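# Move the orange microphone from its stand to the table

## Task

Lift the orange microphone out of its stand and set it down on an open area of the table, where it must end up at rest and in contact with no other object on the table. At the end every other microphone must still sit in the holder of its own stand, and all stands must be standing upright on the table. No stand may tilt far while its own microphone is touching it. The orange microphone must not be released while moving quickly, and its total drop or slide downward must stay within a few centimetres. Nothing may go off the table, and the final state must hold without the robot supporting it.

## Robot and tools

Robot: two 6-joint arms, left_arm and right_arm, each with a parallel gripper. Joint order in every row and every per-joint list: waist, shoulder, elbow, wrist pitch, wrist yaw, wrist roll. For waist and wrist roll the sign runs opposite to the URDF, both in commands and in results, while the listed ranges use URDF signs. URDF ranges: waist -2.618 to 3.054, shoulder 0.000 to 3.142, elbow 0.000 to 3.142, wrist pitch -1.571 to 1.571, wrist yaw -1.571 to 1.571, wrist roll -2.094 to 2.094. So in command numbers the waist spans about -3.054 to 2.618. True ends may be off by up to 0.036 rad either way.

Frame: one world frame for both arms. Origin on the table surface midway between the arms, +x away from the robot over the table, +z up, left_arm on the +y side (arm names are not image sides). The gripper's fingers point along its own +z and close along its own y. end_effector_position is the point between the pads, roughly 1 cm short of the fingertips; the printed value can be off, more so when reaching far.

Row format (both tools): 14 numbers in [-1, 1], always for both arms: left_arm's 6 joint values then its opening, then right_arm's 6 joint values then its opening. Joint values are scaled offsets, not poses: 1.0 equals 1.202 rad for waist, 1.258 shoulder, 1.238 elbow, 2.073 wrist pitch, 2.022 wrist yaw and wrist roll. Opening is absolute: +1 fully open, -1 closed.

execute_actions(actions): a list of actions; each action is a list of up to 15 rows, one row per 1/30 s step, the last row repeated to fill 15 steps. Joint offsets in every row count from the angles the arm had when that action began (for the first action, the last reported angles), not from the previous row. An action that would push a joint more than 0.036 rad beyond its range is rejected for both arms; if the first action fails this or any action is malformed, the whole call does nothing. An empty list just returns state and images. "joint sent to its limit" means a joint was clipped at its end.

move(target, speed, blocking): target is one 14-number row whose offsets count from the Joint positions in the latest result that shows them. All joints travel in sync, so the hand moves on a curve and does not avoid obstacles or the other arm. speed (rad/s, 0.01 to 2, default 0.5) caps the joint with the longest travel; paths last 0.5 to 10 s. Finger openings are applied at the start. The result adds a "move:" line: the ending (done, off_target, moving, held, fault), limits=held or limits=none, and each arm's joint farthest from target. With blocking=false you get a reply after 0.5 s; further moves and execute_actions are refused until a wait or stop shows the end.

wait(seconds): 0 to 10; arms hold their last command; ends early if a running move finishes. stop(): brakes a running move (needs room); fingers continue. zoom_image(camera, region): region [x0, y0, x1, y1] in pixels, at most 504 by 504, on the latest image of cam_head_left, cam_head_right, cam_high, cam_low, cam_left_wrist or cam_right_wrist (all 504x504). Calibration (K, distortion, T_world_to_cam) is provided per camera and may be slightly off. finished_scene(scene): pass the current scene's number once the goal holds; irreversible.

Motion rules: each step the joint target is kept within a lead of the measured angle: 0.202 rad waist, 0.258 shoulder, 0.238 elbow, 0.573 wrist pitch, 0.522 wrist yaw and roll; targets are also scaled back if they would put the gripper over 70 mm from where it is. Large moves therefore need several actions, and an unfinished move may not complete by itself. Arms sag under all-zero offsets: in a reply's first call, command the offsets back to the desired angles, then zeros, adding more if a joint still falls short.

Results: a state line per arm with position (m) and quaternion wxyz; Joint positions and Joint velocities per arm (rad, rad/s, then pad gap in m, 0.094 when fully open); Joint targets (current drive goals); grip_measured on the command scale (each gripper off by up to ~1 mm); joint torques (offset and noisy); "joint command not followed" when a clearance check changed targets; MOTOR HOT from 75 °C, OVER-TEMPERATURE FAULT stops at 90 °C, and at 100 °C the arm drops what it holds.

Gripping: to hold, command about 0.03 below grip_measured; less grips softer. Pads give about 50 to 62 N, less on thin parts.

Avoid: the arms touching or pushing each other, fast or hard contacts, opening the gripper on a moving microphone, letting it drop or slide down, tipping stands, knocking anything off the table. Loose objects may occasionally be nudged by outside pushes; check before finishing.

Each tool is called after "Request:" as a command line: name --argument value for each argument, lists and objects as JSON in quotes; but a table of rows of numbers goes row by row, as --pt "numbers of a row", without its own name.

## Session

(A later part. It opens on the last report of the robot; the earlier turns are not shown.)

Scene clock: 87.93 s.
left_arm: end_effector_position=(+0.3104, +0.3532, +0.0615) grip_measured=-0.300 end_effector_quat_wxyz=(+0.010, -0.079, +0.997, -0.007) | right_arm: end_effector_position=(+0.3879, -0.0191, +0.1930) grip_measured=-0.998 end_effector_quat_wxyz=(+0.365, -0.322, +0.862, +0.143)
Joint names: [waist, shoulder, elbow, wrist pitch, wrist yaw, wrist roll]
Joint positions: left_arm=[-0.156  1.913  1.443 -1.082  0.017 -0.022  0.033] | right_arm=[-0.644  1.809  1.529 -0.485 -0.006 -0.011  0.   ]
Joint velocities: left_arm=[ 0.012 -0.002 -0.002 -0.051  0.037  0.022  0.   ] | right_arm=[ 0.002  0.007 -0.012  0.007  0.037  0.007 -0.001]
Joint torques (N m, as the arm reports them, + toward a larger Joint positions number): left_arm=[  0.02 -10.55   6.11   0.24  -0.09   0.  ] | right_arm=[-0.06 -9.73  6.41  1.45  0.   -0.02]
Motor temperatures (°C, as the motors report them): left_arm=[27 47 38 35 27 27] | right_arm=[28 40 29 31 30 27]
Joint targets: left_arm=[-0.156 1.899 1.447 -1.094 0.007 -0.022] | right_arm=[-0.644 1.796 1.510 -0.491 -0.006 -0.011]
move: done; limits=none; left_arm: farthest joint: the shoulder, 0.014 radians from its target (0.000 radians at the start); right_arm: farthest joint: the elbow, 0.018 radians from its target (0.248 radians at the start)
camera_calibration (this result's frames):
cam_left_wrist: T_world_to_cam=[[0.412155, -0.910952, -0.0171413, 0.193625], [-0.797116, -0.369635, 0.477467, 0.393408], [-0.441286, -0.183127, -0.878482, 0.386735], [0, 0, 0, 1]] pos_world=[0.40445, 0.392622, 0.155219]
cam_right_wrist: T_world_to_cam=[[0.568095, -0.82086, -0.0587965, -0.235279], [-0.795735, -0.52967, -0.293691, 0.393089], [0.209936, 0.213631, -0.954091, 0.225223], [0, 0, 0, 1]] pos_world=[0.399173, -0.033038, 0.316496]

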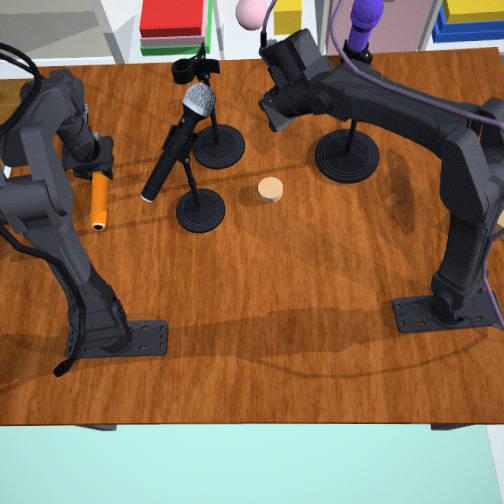

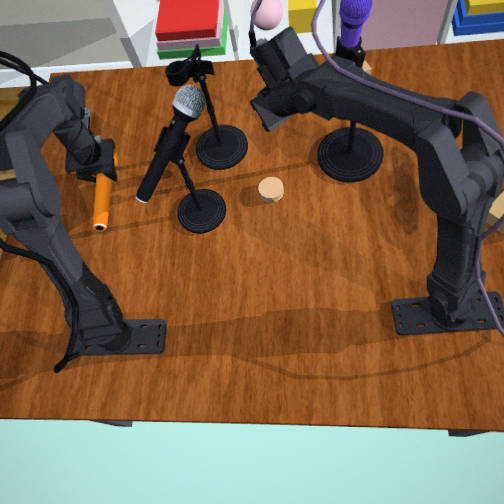

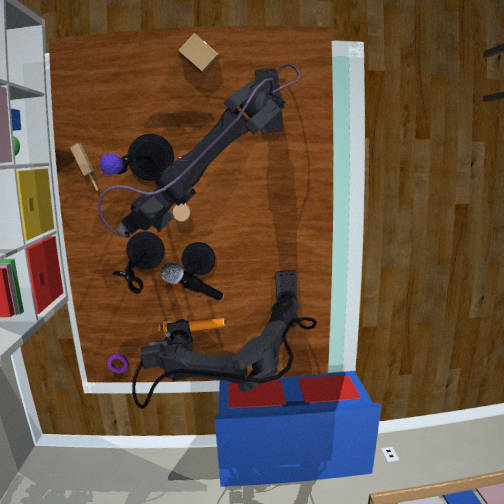

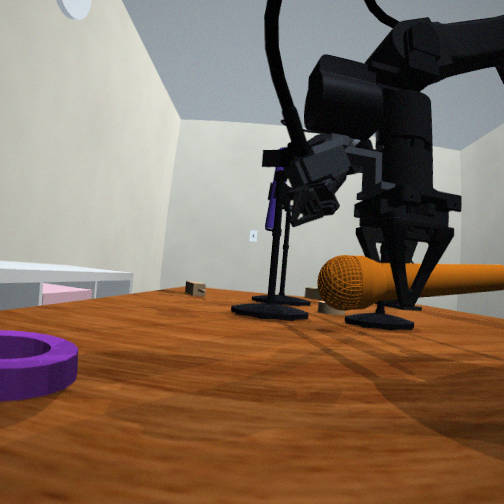

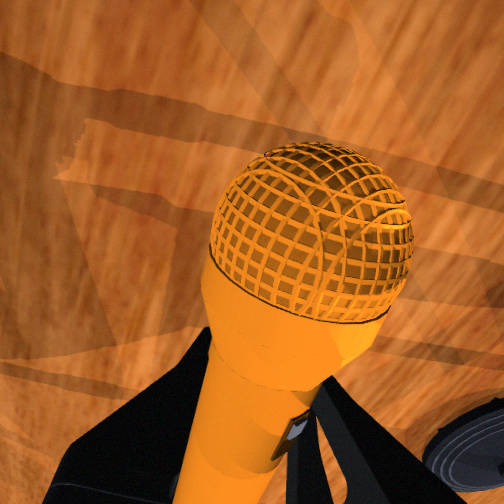

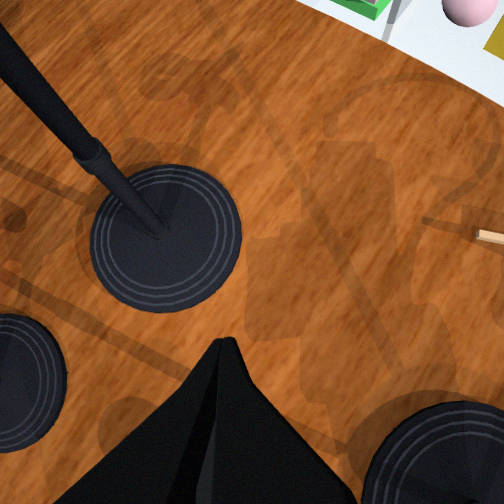

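Request:
move --target '[0,0,-0.115,0.11,0,0,-0.35,0,0,0,0,0,0,-1]' --speed 0.2

Scene clock: 91.43 s.
left_arm: end_effector_position=(+0.3191, +0.3549, +0.0292) grip_measured=-0.300 end_effector_quat_wxyz=(+0.049, -0.079, +0.996, -0.003) | right_arm: end_effector_position=(+0.3880, -0.0190, +0.1932) grip_measured=-0.998 end_effector_quat_wxyz=(+0.365, -0.322, +0.862, +0.144)
Joint names: [waist, shoulder, elbow, wrist pitch, wrist yaw, wrist roll]
Joint positions: left_arm=[-0.156  1.913  1.304 -0.866  0.016 -0.022  0.033] | right_arm=[-0.644  1.809  1.529 -0.485 -0.006 -0.011  0.   ]
Joint velocities: left_arm=[-0.002  0.007  0.002  0.007  0.007 -0.007 -0.001] | right_arm=[-0.002  0.002  0.002  0.051 -0.007  0.037 -0.   ]
Joint torques (N m, as the arm reports them, + toward a larger Joint positions number): left_arm=[ 0.03 -9.3   5.27  0.62  0.04  0.  ] | right_arm=[-0.06 -8.76  7.92  1.5   0.   -0.02]
Motor temperatures (°C, as the motors report them): left_arm=[27 46 37 34 27 27] | right_arm=[28 40 29 32 30 27]
Joint targets: left_arm=[-0.156 1.913 1.300 -0.853 0.017 -0.022] | right_arm=[-0.644 1.809 1.529 -0.485 -0.006 -0.011]
move: done; limits=none; left_arm: farthest joint: the wrist pitch, 0.012 radians from its target (0.228 radians at the start); right_arm: farthest joint: the waist, 0.000 radians from its target (0.000 radians at the start)
camera_calibration (this result's frames):
cam_left_wrist: T_world_to_cam=[[0.412778, -0.910831, 0.00130897, 0.190191], [-0.83091, -0.37597, 0.410166, 0.431415], [-0.373099, -0.170395, -0.91201, 0.337275], [0, 0, 0, 1]] pos_world=[0.405798, 0.392901, 0.130398]
cam_right_wrist: T_world_to_cam=[[0.568129, -0.82083, -0.0588867, -0.23525], [-0.795567, -0.529522, -0.294413, 0.393331], [0.210481, 0.214113, -0.953862, 0.225068], [0, 0, 0, 1]] pos_world=[0.399201, -0.0330133, 0.316632]

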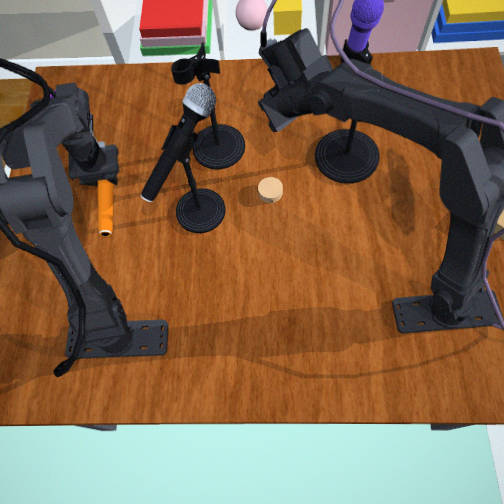

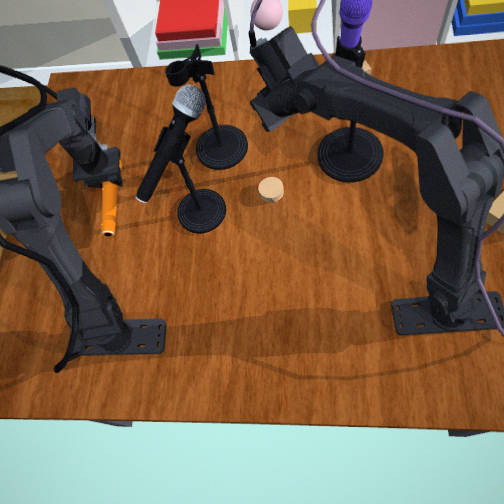

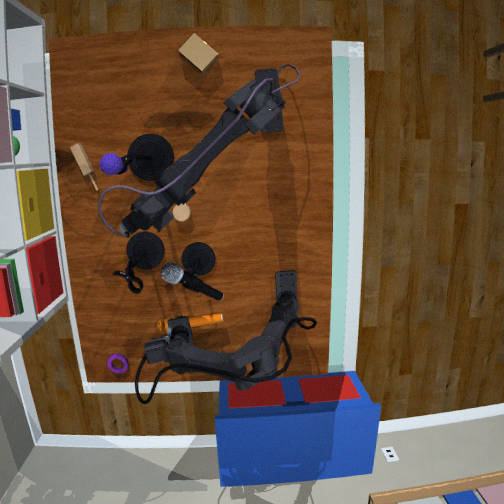

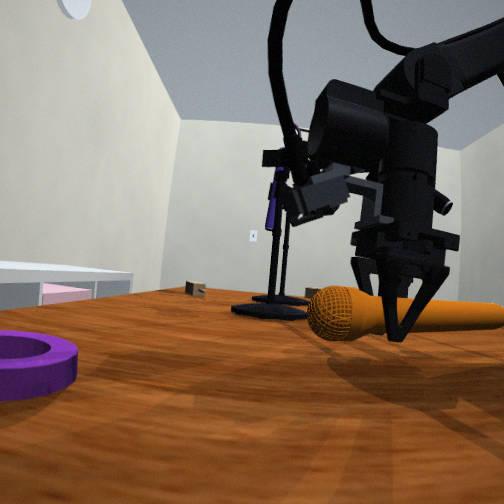

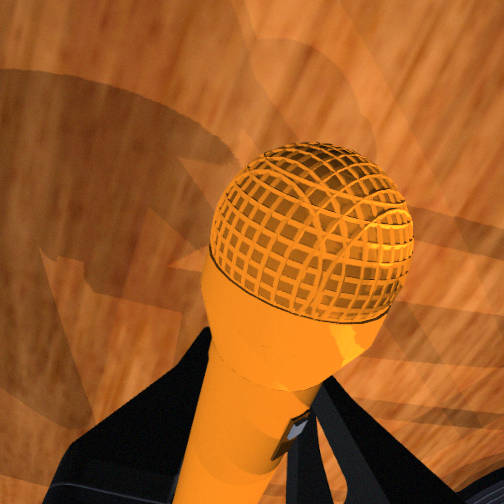

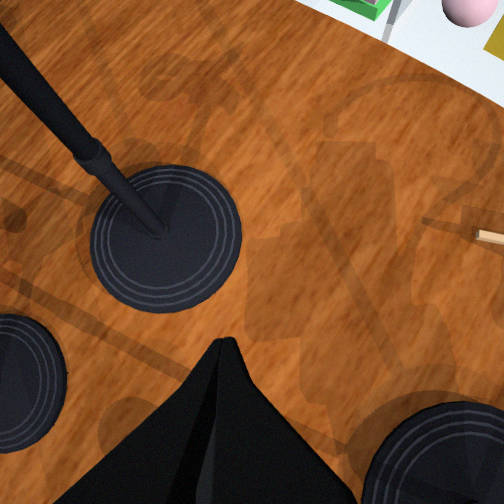

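Request:
move --target '[0,0,-0.03,0.02,0,0,-0.35,0,0,0,0,0,0,-1]' --speed 0.1

Request:
move --target '[0,0,0,0,0,0,0.3,0,0,0,0,0,0,-1]'

Request:
move --target '[0,0,0.25,-0.15,0,0,0.3,0,0,0,0,0,0,-1]'

Scene clock: 94.73 s.
left_arm: end_effector_position=(+0.3154, +0.3542, +0.0216) grip_measured=-0.300 end_effector_quat_wxyz=(+0.047, -0.079, +0.996, -0.004) | right_arm: end_effector_position=(+0.3881, -0.0189, +0.1932) grip_measured=-0.998 end_effector_quat_wxyz=(+0.365, -0.322, +0.862, +0.144)
Joint names: [waist, shoulder, elbow, wrist pitch, wrist yaw, wrist roll]
Joint positions: left_arm=[-0.156  1.913  1.272 -0.836  0.016 -0.022  0.033] | right_arm=[-0.644  1.809  1.529 -0.484 -0.006 -0.011  0.   ]
Joint velocities: left_arm=[ 0.002  0.002 -0.007 -0.037  0.066 -0.037  0.001] | right_arm=[-0.022 -0.002  0.007 -0.066  0.007  0.037 -0.   ]
Joint torques (N m, as the arm reports them, + toward a larger Joint positions number): left_arm=[ 0.04 -9.24  5.17  0.61  0.04  0.  ] | right_arm=[-0.08 -8.76  7.92  1.5   0.   -0.01]
Motor temperatures (°C, as the motors report them): left_arm=[27 45 36 34 27 27] | right_arm=[28 40 29 32 30 27]
Joint targets: left_arm=[-0.156 1.913 1.267 -0.824 0.016 -0.022] | right_arm=[-0.644 1.809 1.529 -0.485 -0.006 -0.011]
move: done; limits=none; left_arm: farthest joint: the wrist pitch, 0.012 radians from its target (0.041 radians at the start); right_arm: farthest joint: the wrist pitch, 0.001 radians from its target (0.000 radians at the start)
camera_calibration (this result's frames):
cam_left_wrist: T_world_to_cam=[[0.412781, -0.91083, 0.000566695, 0.191146], [-0.829674, -0.375745, 0.412864, 0.430643], [-0.375836, -0.170893, -0.910793, 0.329789], [0, 0, 0, 1]] pos_world=[0.402338, 0.392272, 0.122464]
cam_right_wrist: T_world_to_cam=[[0.568145, -0.820815, -0.0589318, -0.235236], [-0.795483, -0.529447, -0.294774, 0.393452], [0.210754, 0.214354, -0.953748, 0.22499], [0, 0, 0, 1]] pos_world=[0.399215, -0.033001, 0.3167]

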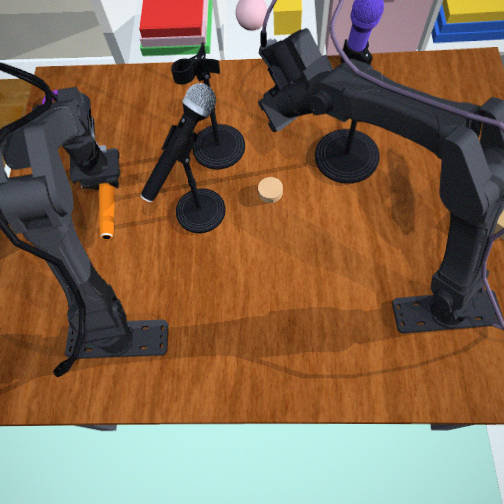

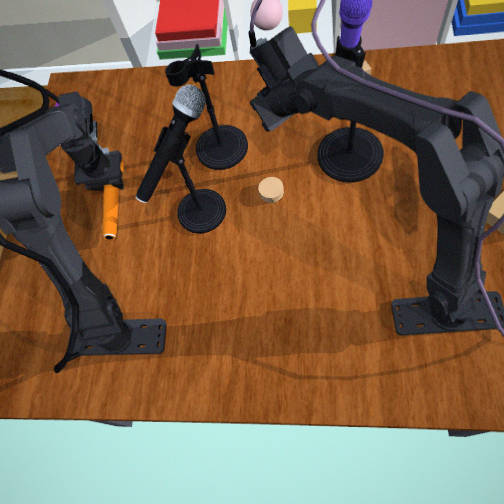

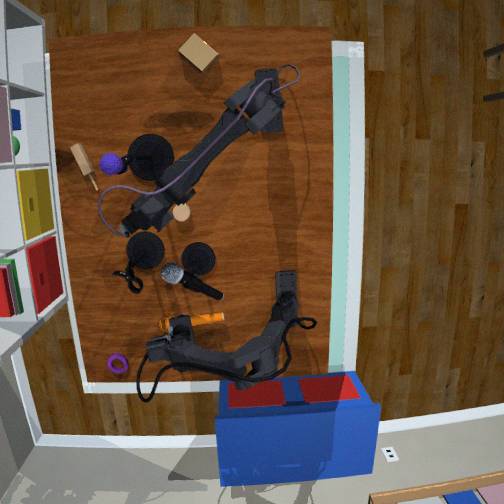

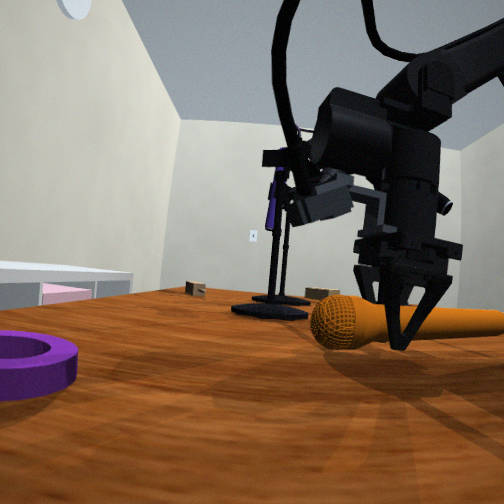

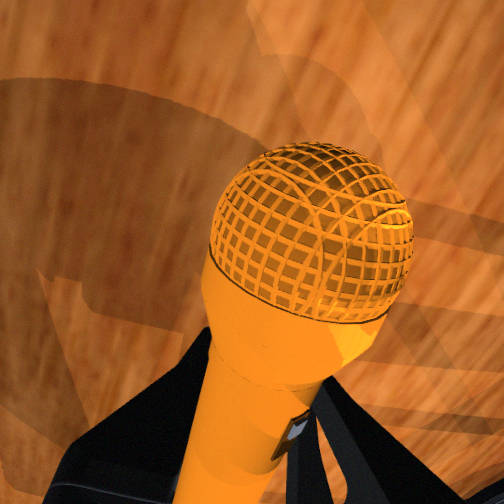

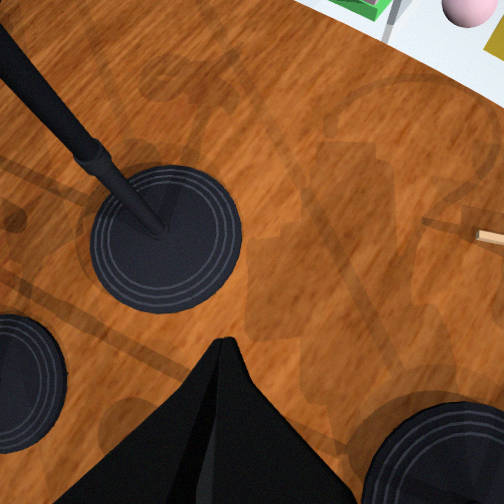

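Scene clock: 95.23 s.
left_arm: end_effector_position=(+0.3154, +0.3542, +0.0216) grip_measured=+0.297 end_effector_quat_wxyz=(+0.047, -0.079, +0.996, -0.004) | right_arm: end_effector_position=(+0.3882, -0.0188, +0.1934) grip_measured=-0.998 end_effector_quat_wxyz=(+0.366, -0.322, +0.861, +0.144)
Joint names: [waist, shoulder, elbow, wrist pitch, wrist yaw, wrist roll]
Joint positions: left_arm=[-0.156  1.913  1.272 -0.836  0.016 -0.022  0.061] | right_arm=[-0.644  1.809  1.529 -0.483 -0.006 -0.011  0.   ]
Joint velocities: left_arm=[ 0.012 -0.022 -0.012 -0.037 -0.007 -0.037  0.   ] | right_arm=[ 0.017  0.007 -0.007 -0.022 -0.007 -0.066 -0.   ]
Joint torques (N m, as the arm reports them, + toward a larger Joint positions number): left_arm=[ 0.01 -9.24  5.46  0.5   0.04  0.  ] | right_arm=[-0.06 -8.77  7.91  1.5   0.   -0.01]
Motor temperatures (°C, as the motors report them): left_arm=[27 45 36 34 27 27] | right_arm=[28 40 29 32 30 27]
Joint targets: left_arm=[-0.156 1.913 1.272 -0.836 0.016 -0.022] | right_arm=[-0.644 1.809 1.529 -0.484 -0.006 -0.011]
move: done; limits=none; left_arm: farthest joint: the waist, 0.000 radians from its target (0.000 radians at the start); right_arm: farthest joint: the wrist pitch, 0.001 radians from its target (0.000 radians at the start)
camera_calibration (this result's frames):
cam_left_wrist: T_world_to_cam=[[0.412781, -0.91083, 0.000566695, 0.191146], [-0.829674, -0.375745, 0.412864, 0.430643], [-0.375836, -0.170893, -0.910793, 0.329789], [0, 0, 0, 1]] pos_world=[0.402338, 0.392272, 0.122464]
cam_right_wrist: T_world_to_cam=[[0.568179, -0.820786, -0.059022, -0.235208], [-0.795315, -0.529298, -0.295496, 0.393693], [0.211299, 0.214836, -0.953519, 0.224835], [0, 0, 0, 1]] pos_world=[0.399243, -0.0329764, 0.316837]

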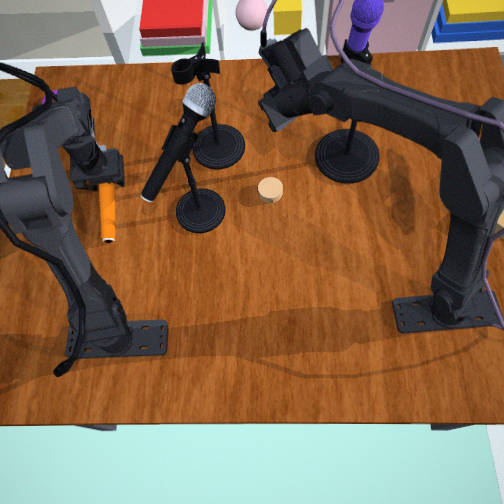

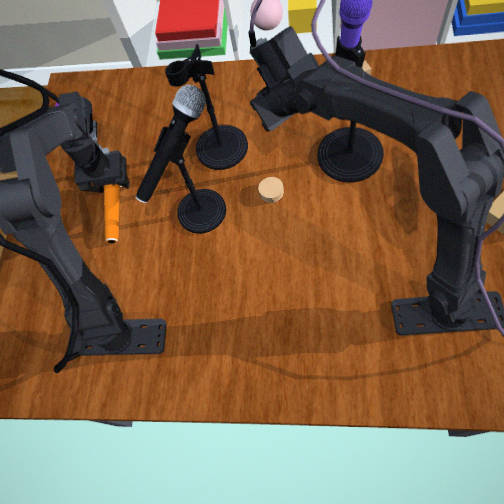

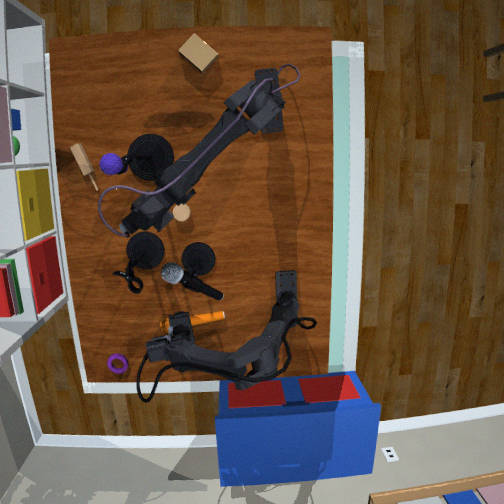

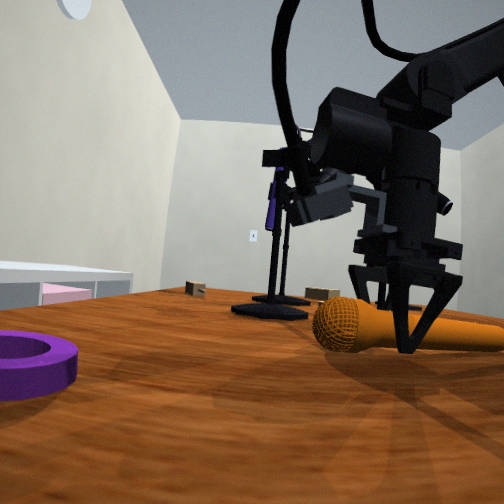

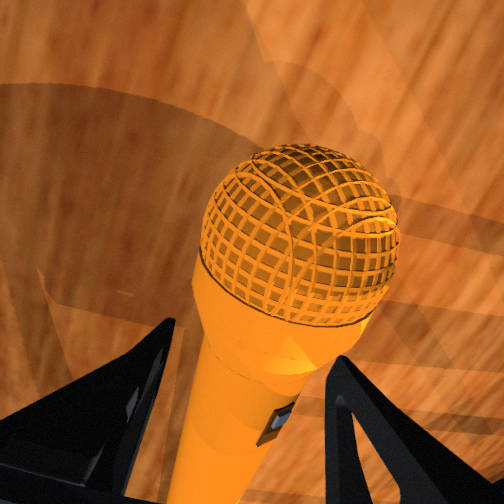

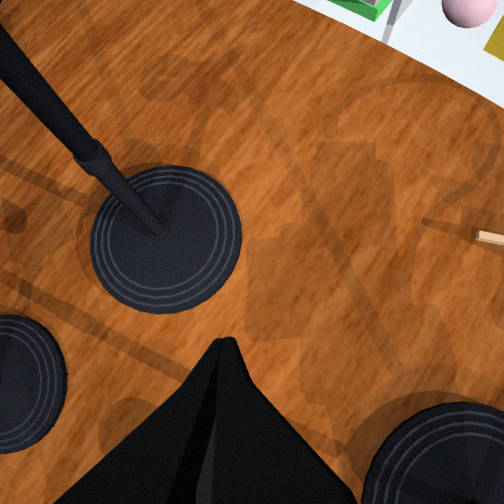

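Scene clock: 96.63 s.
left_arm: end_effector_position=(+0.3305, +0.3570, +0.0915) grip_measured=+0.297 end_effector_quat_wxyz=(+0.041, -0.079, +0.996, -0.004) | right_arm: end_effector_position=(+0.3883, -0.0187, +0.1935) grip_measured=-0.998 end_effector_quat_wxyz=(+0.366, -0.322, +0.861, +0.144)
Joint names: [waist, shoulder, elbow, wrist pitch, wrist yaw, wrist roll]
Joint positions: left_arm=[-0.156  1.913  1.56  -1.137  0.016 -0.022  0.061] | right_arm=[-0.644  1.809  1.529 -0.483 -0.006 -0.011  0.   ]
Joint velocities: left_arm=[ 0.017 -0.012 -0.012  0.022 -0.051  0.037 -0.   ] | right_arm=[-0.007  0.007  0.002 -0.037 -0.022  0.066  0.   ]
Joint torques (N m, as the arm reports them, + toward a larger Joint positions number): left_arm=[ 0.02 -9.58  7.62  0.39  0.04  0.  ] | right_arm=[-0.06 -8.77  7.91  1.5   0.   -0.01]
Motor temperatures (°C, as the motors report them): left_arm=[27 44 36 33 27 27] | right_arm=[28 40 30 33 30 27]
Joint targets: left_arm=[-0.156 1.913 1.581 -1.147 0.016 -0.022] | right_arm=[-0.644 1.809 1.529 -0.483 -0.006 -0.011]
move: off_target (left_arm); limits=none; left_arm: farthest joint: the elbow, 0.021 radians from its target (0.310 radians at the start); right_arm: farthest joint: the waist, 0.000 radians from its target (0.000 radians at the start)
camera_calibration (this result's frames):
cam_left_wrist: T_world_to_cam=[[0.41277, -0.910832, -0.00240239, 0.187639], [-0.824651, -0.374832, 0.423618, 0.41239], [-0.386745, -0.172876, -0.905838, 0.403521], [0, 0, 0, 1]] pos_world=[0.418686, 0.395243, 0.19128]
cam_right_wrist: T_world_to_cam=[[0.568213, -0.820756, -0.0591122, -0.235179], [-0.795146, -0.529149, -0.296218, 0.393935], [0.211844, 0.215318, -0.953289, 0.224679], [0, 0, 0, 1]] pos_world=[0.39927, -0.0329519, 0.316973]

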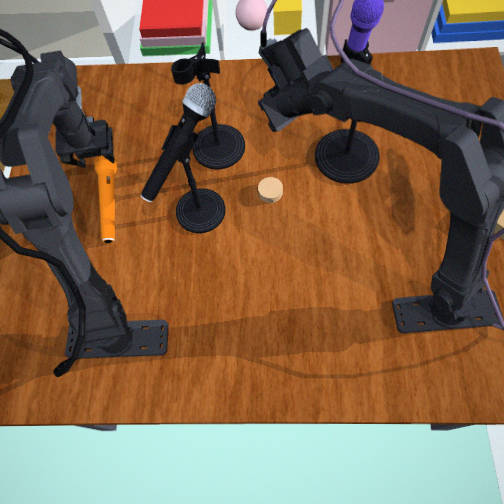

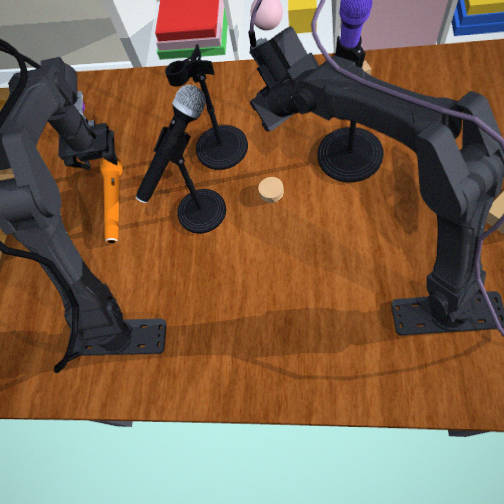

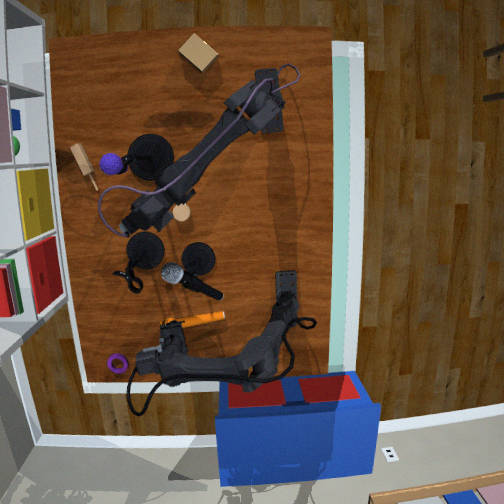

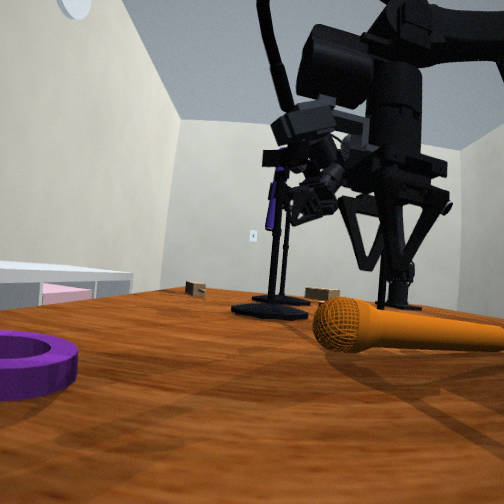

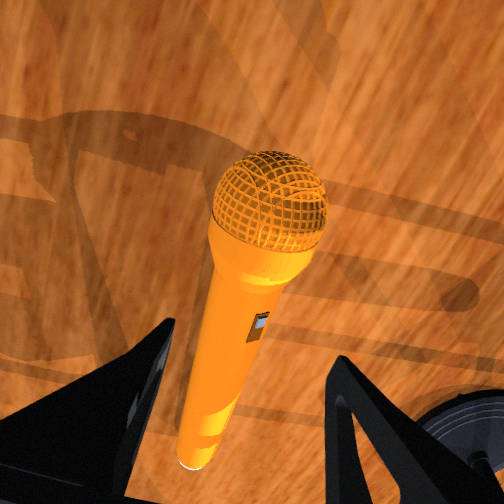

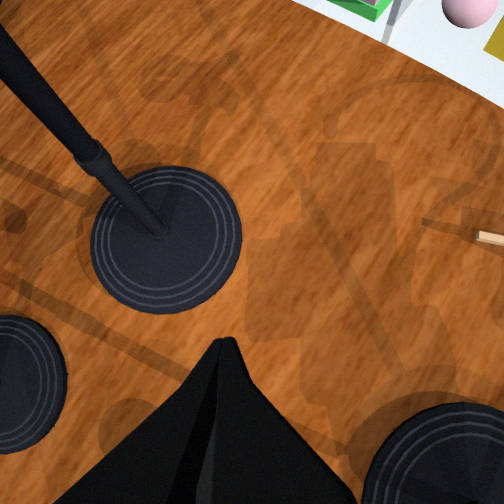

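Request:
finished_scene --scene 1

The scene is finished: the task was done.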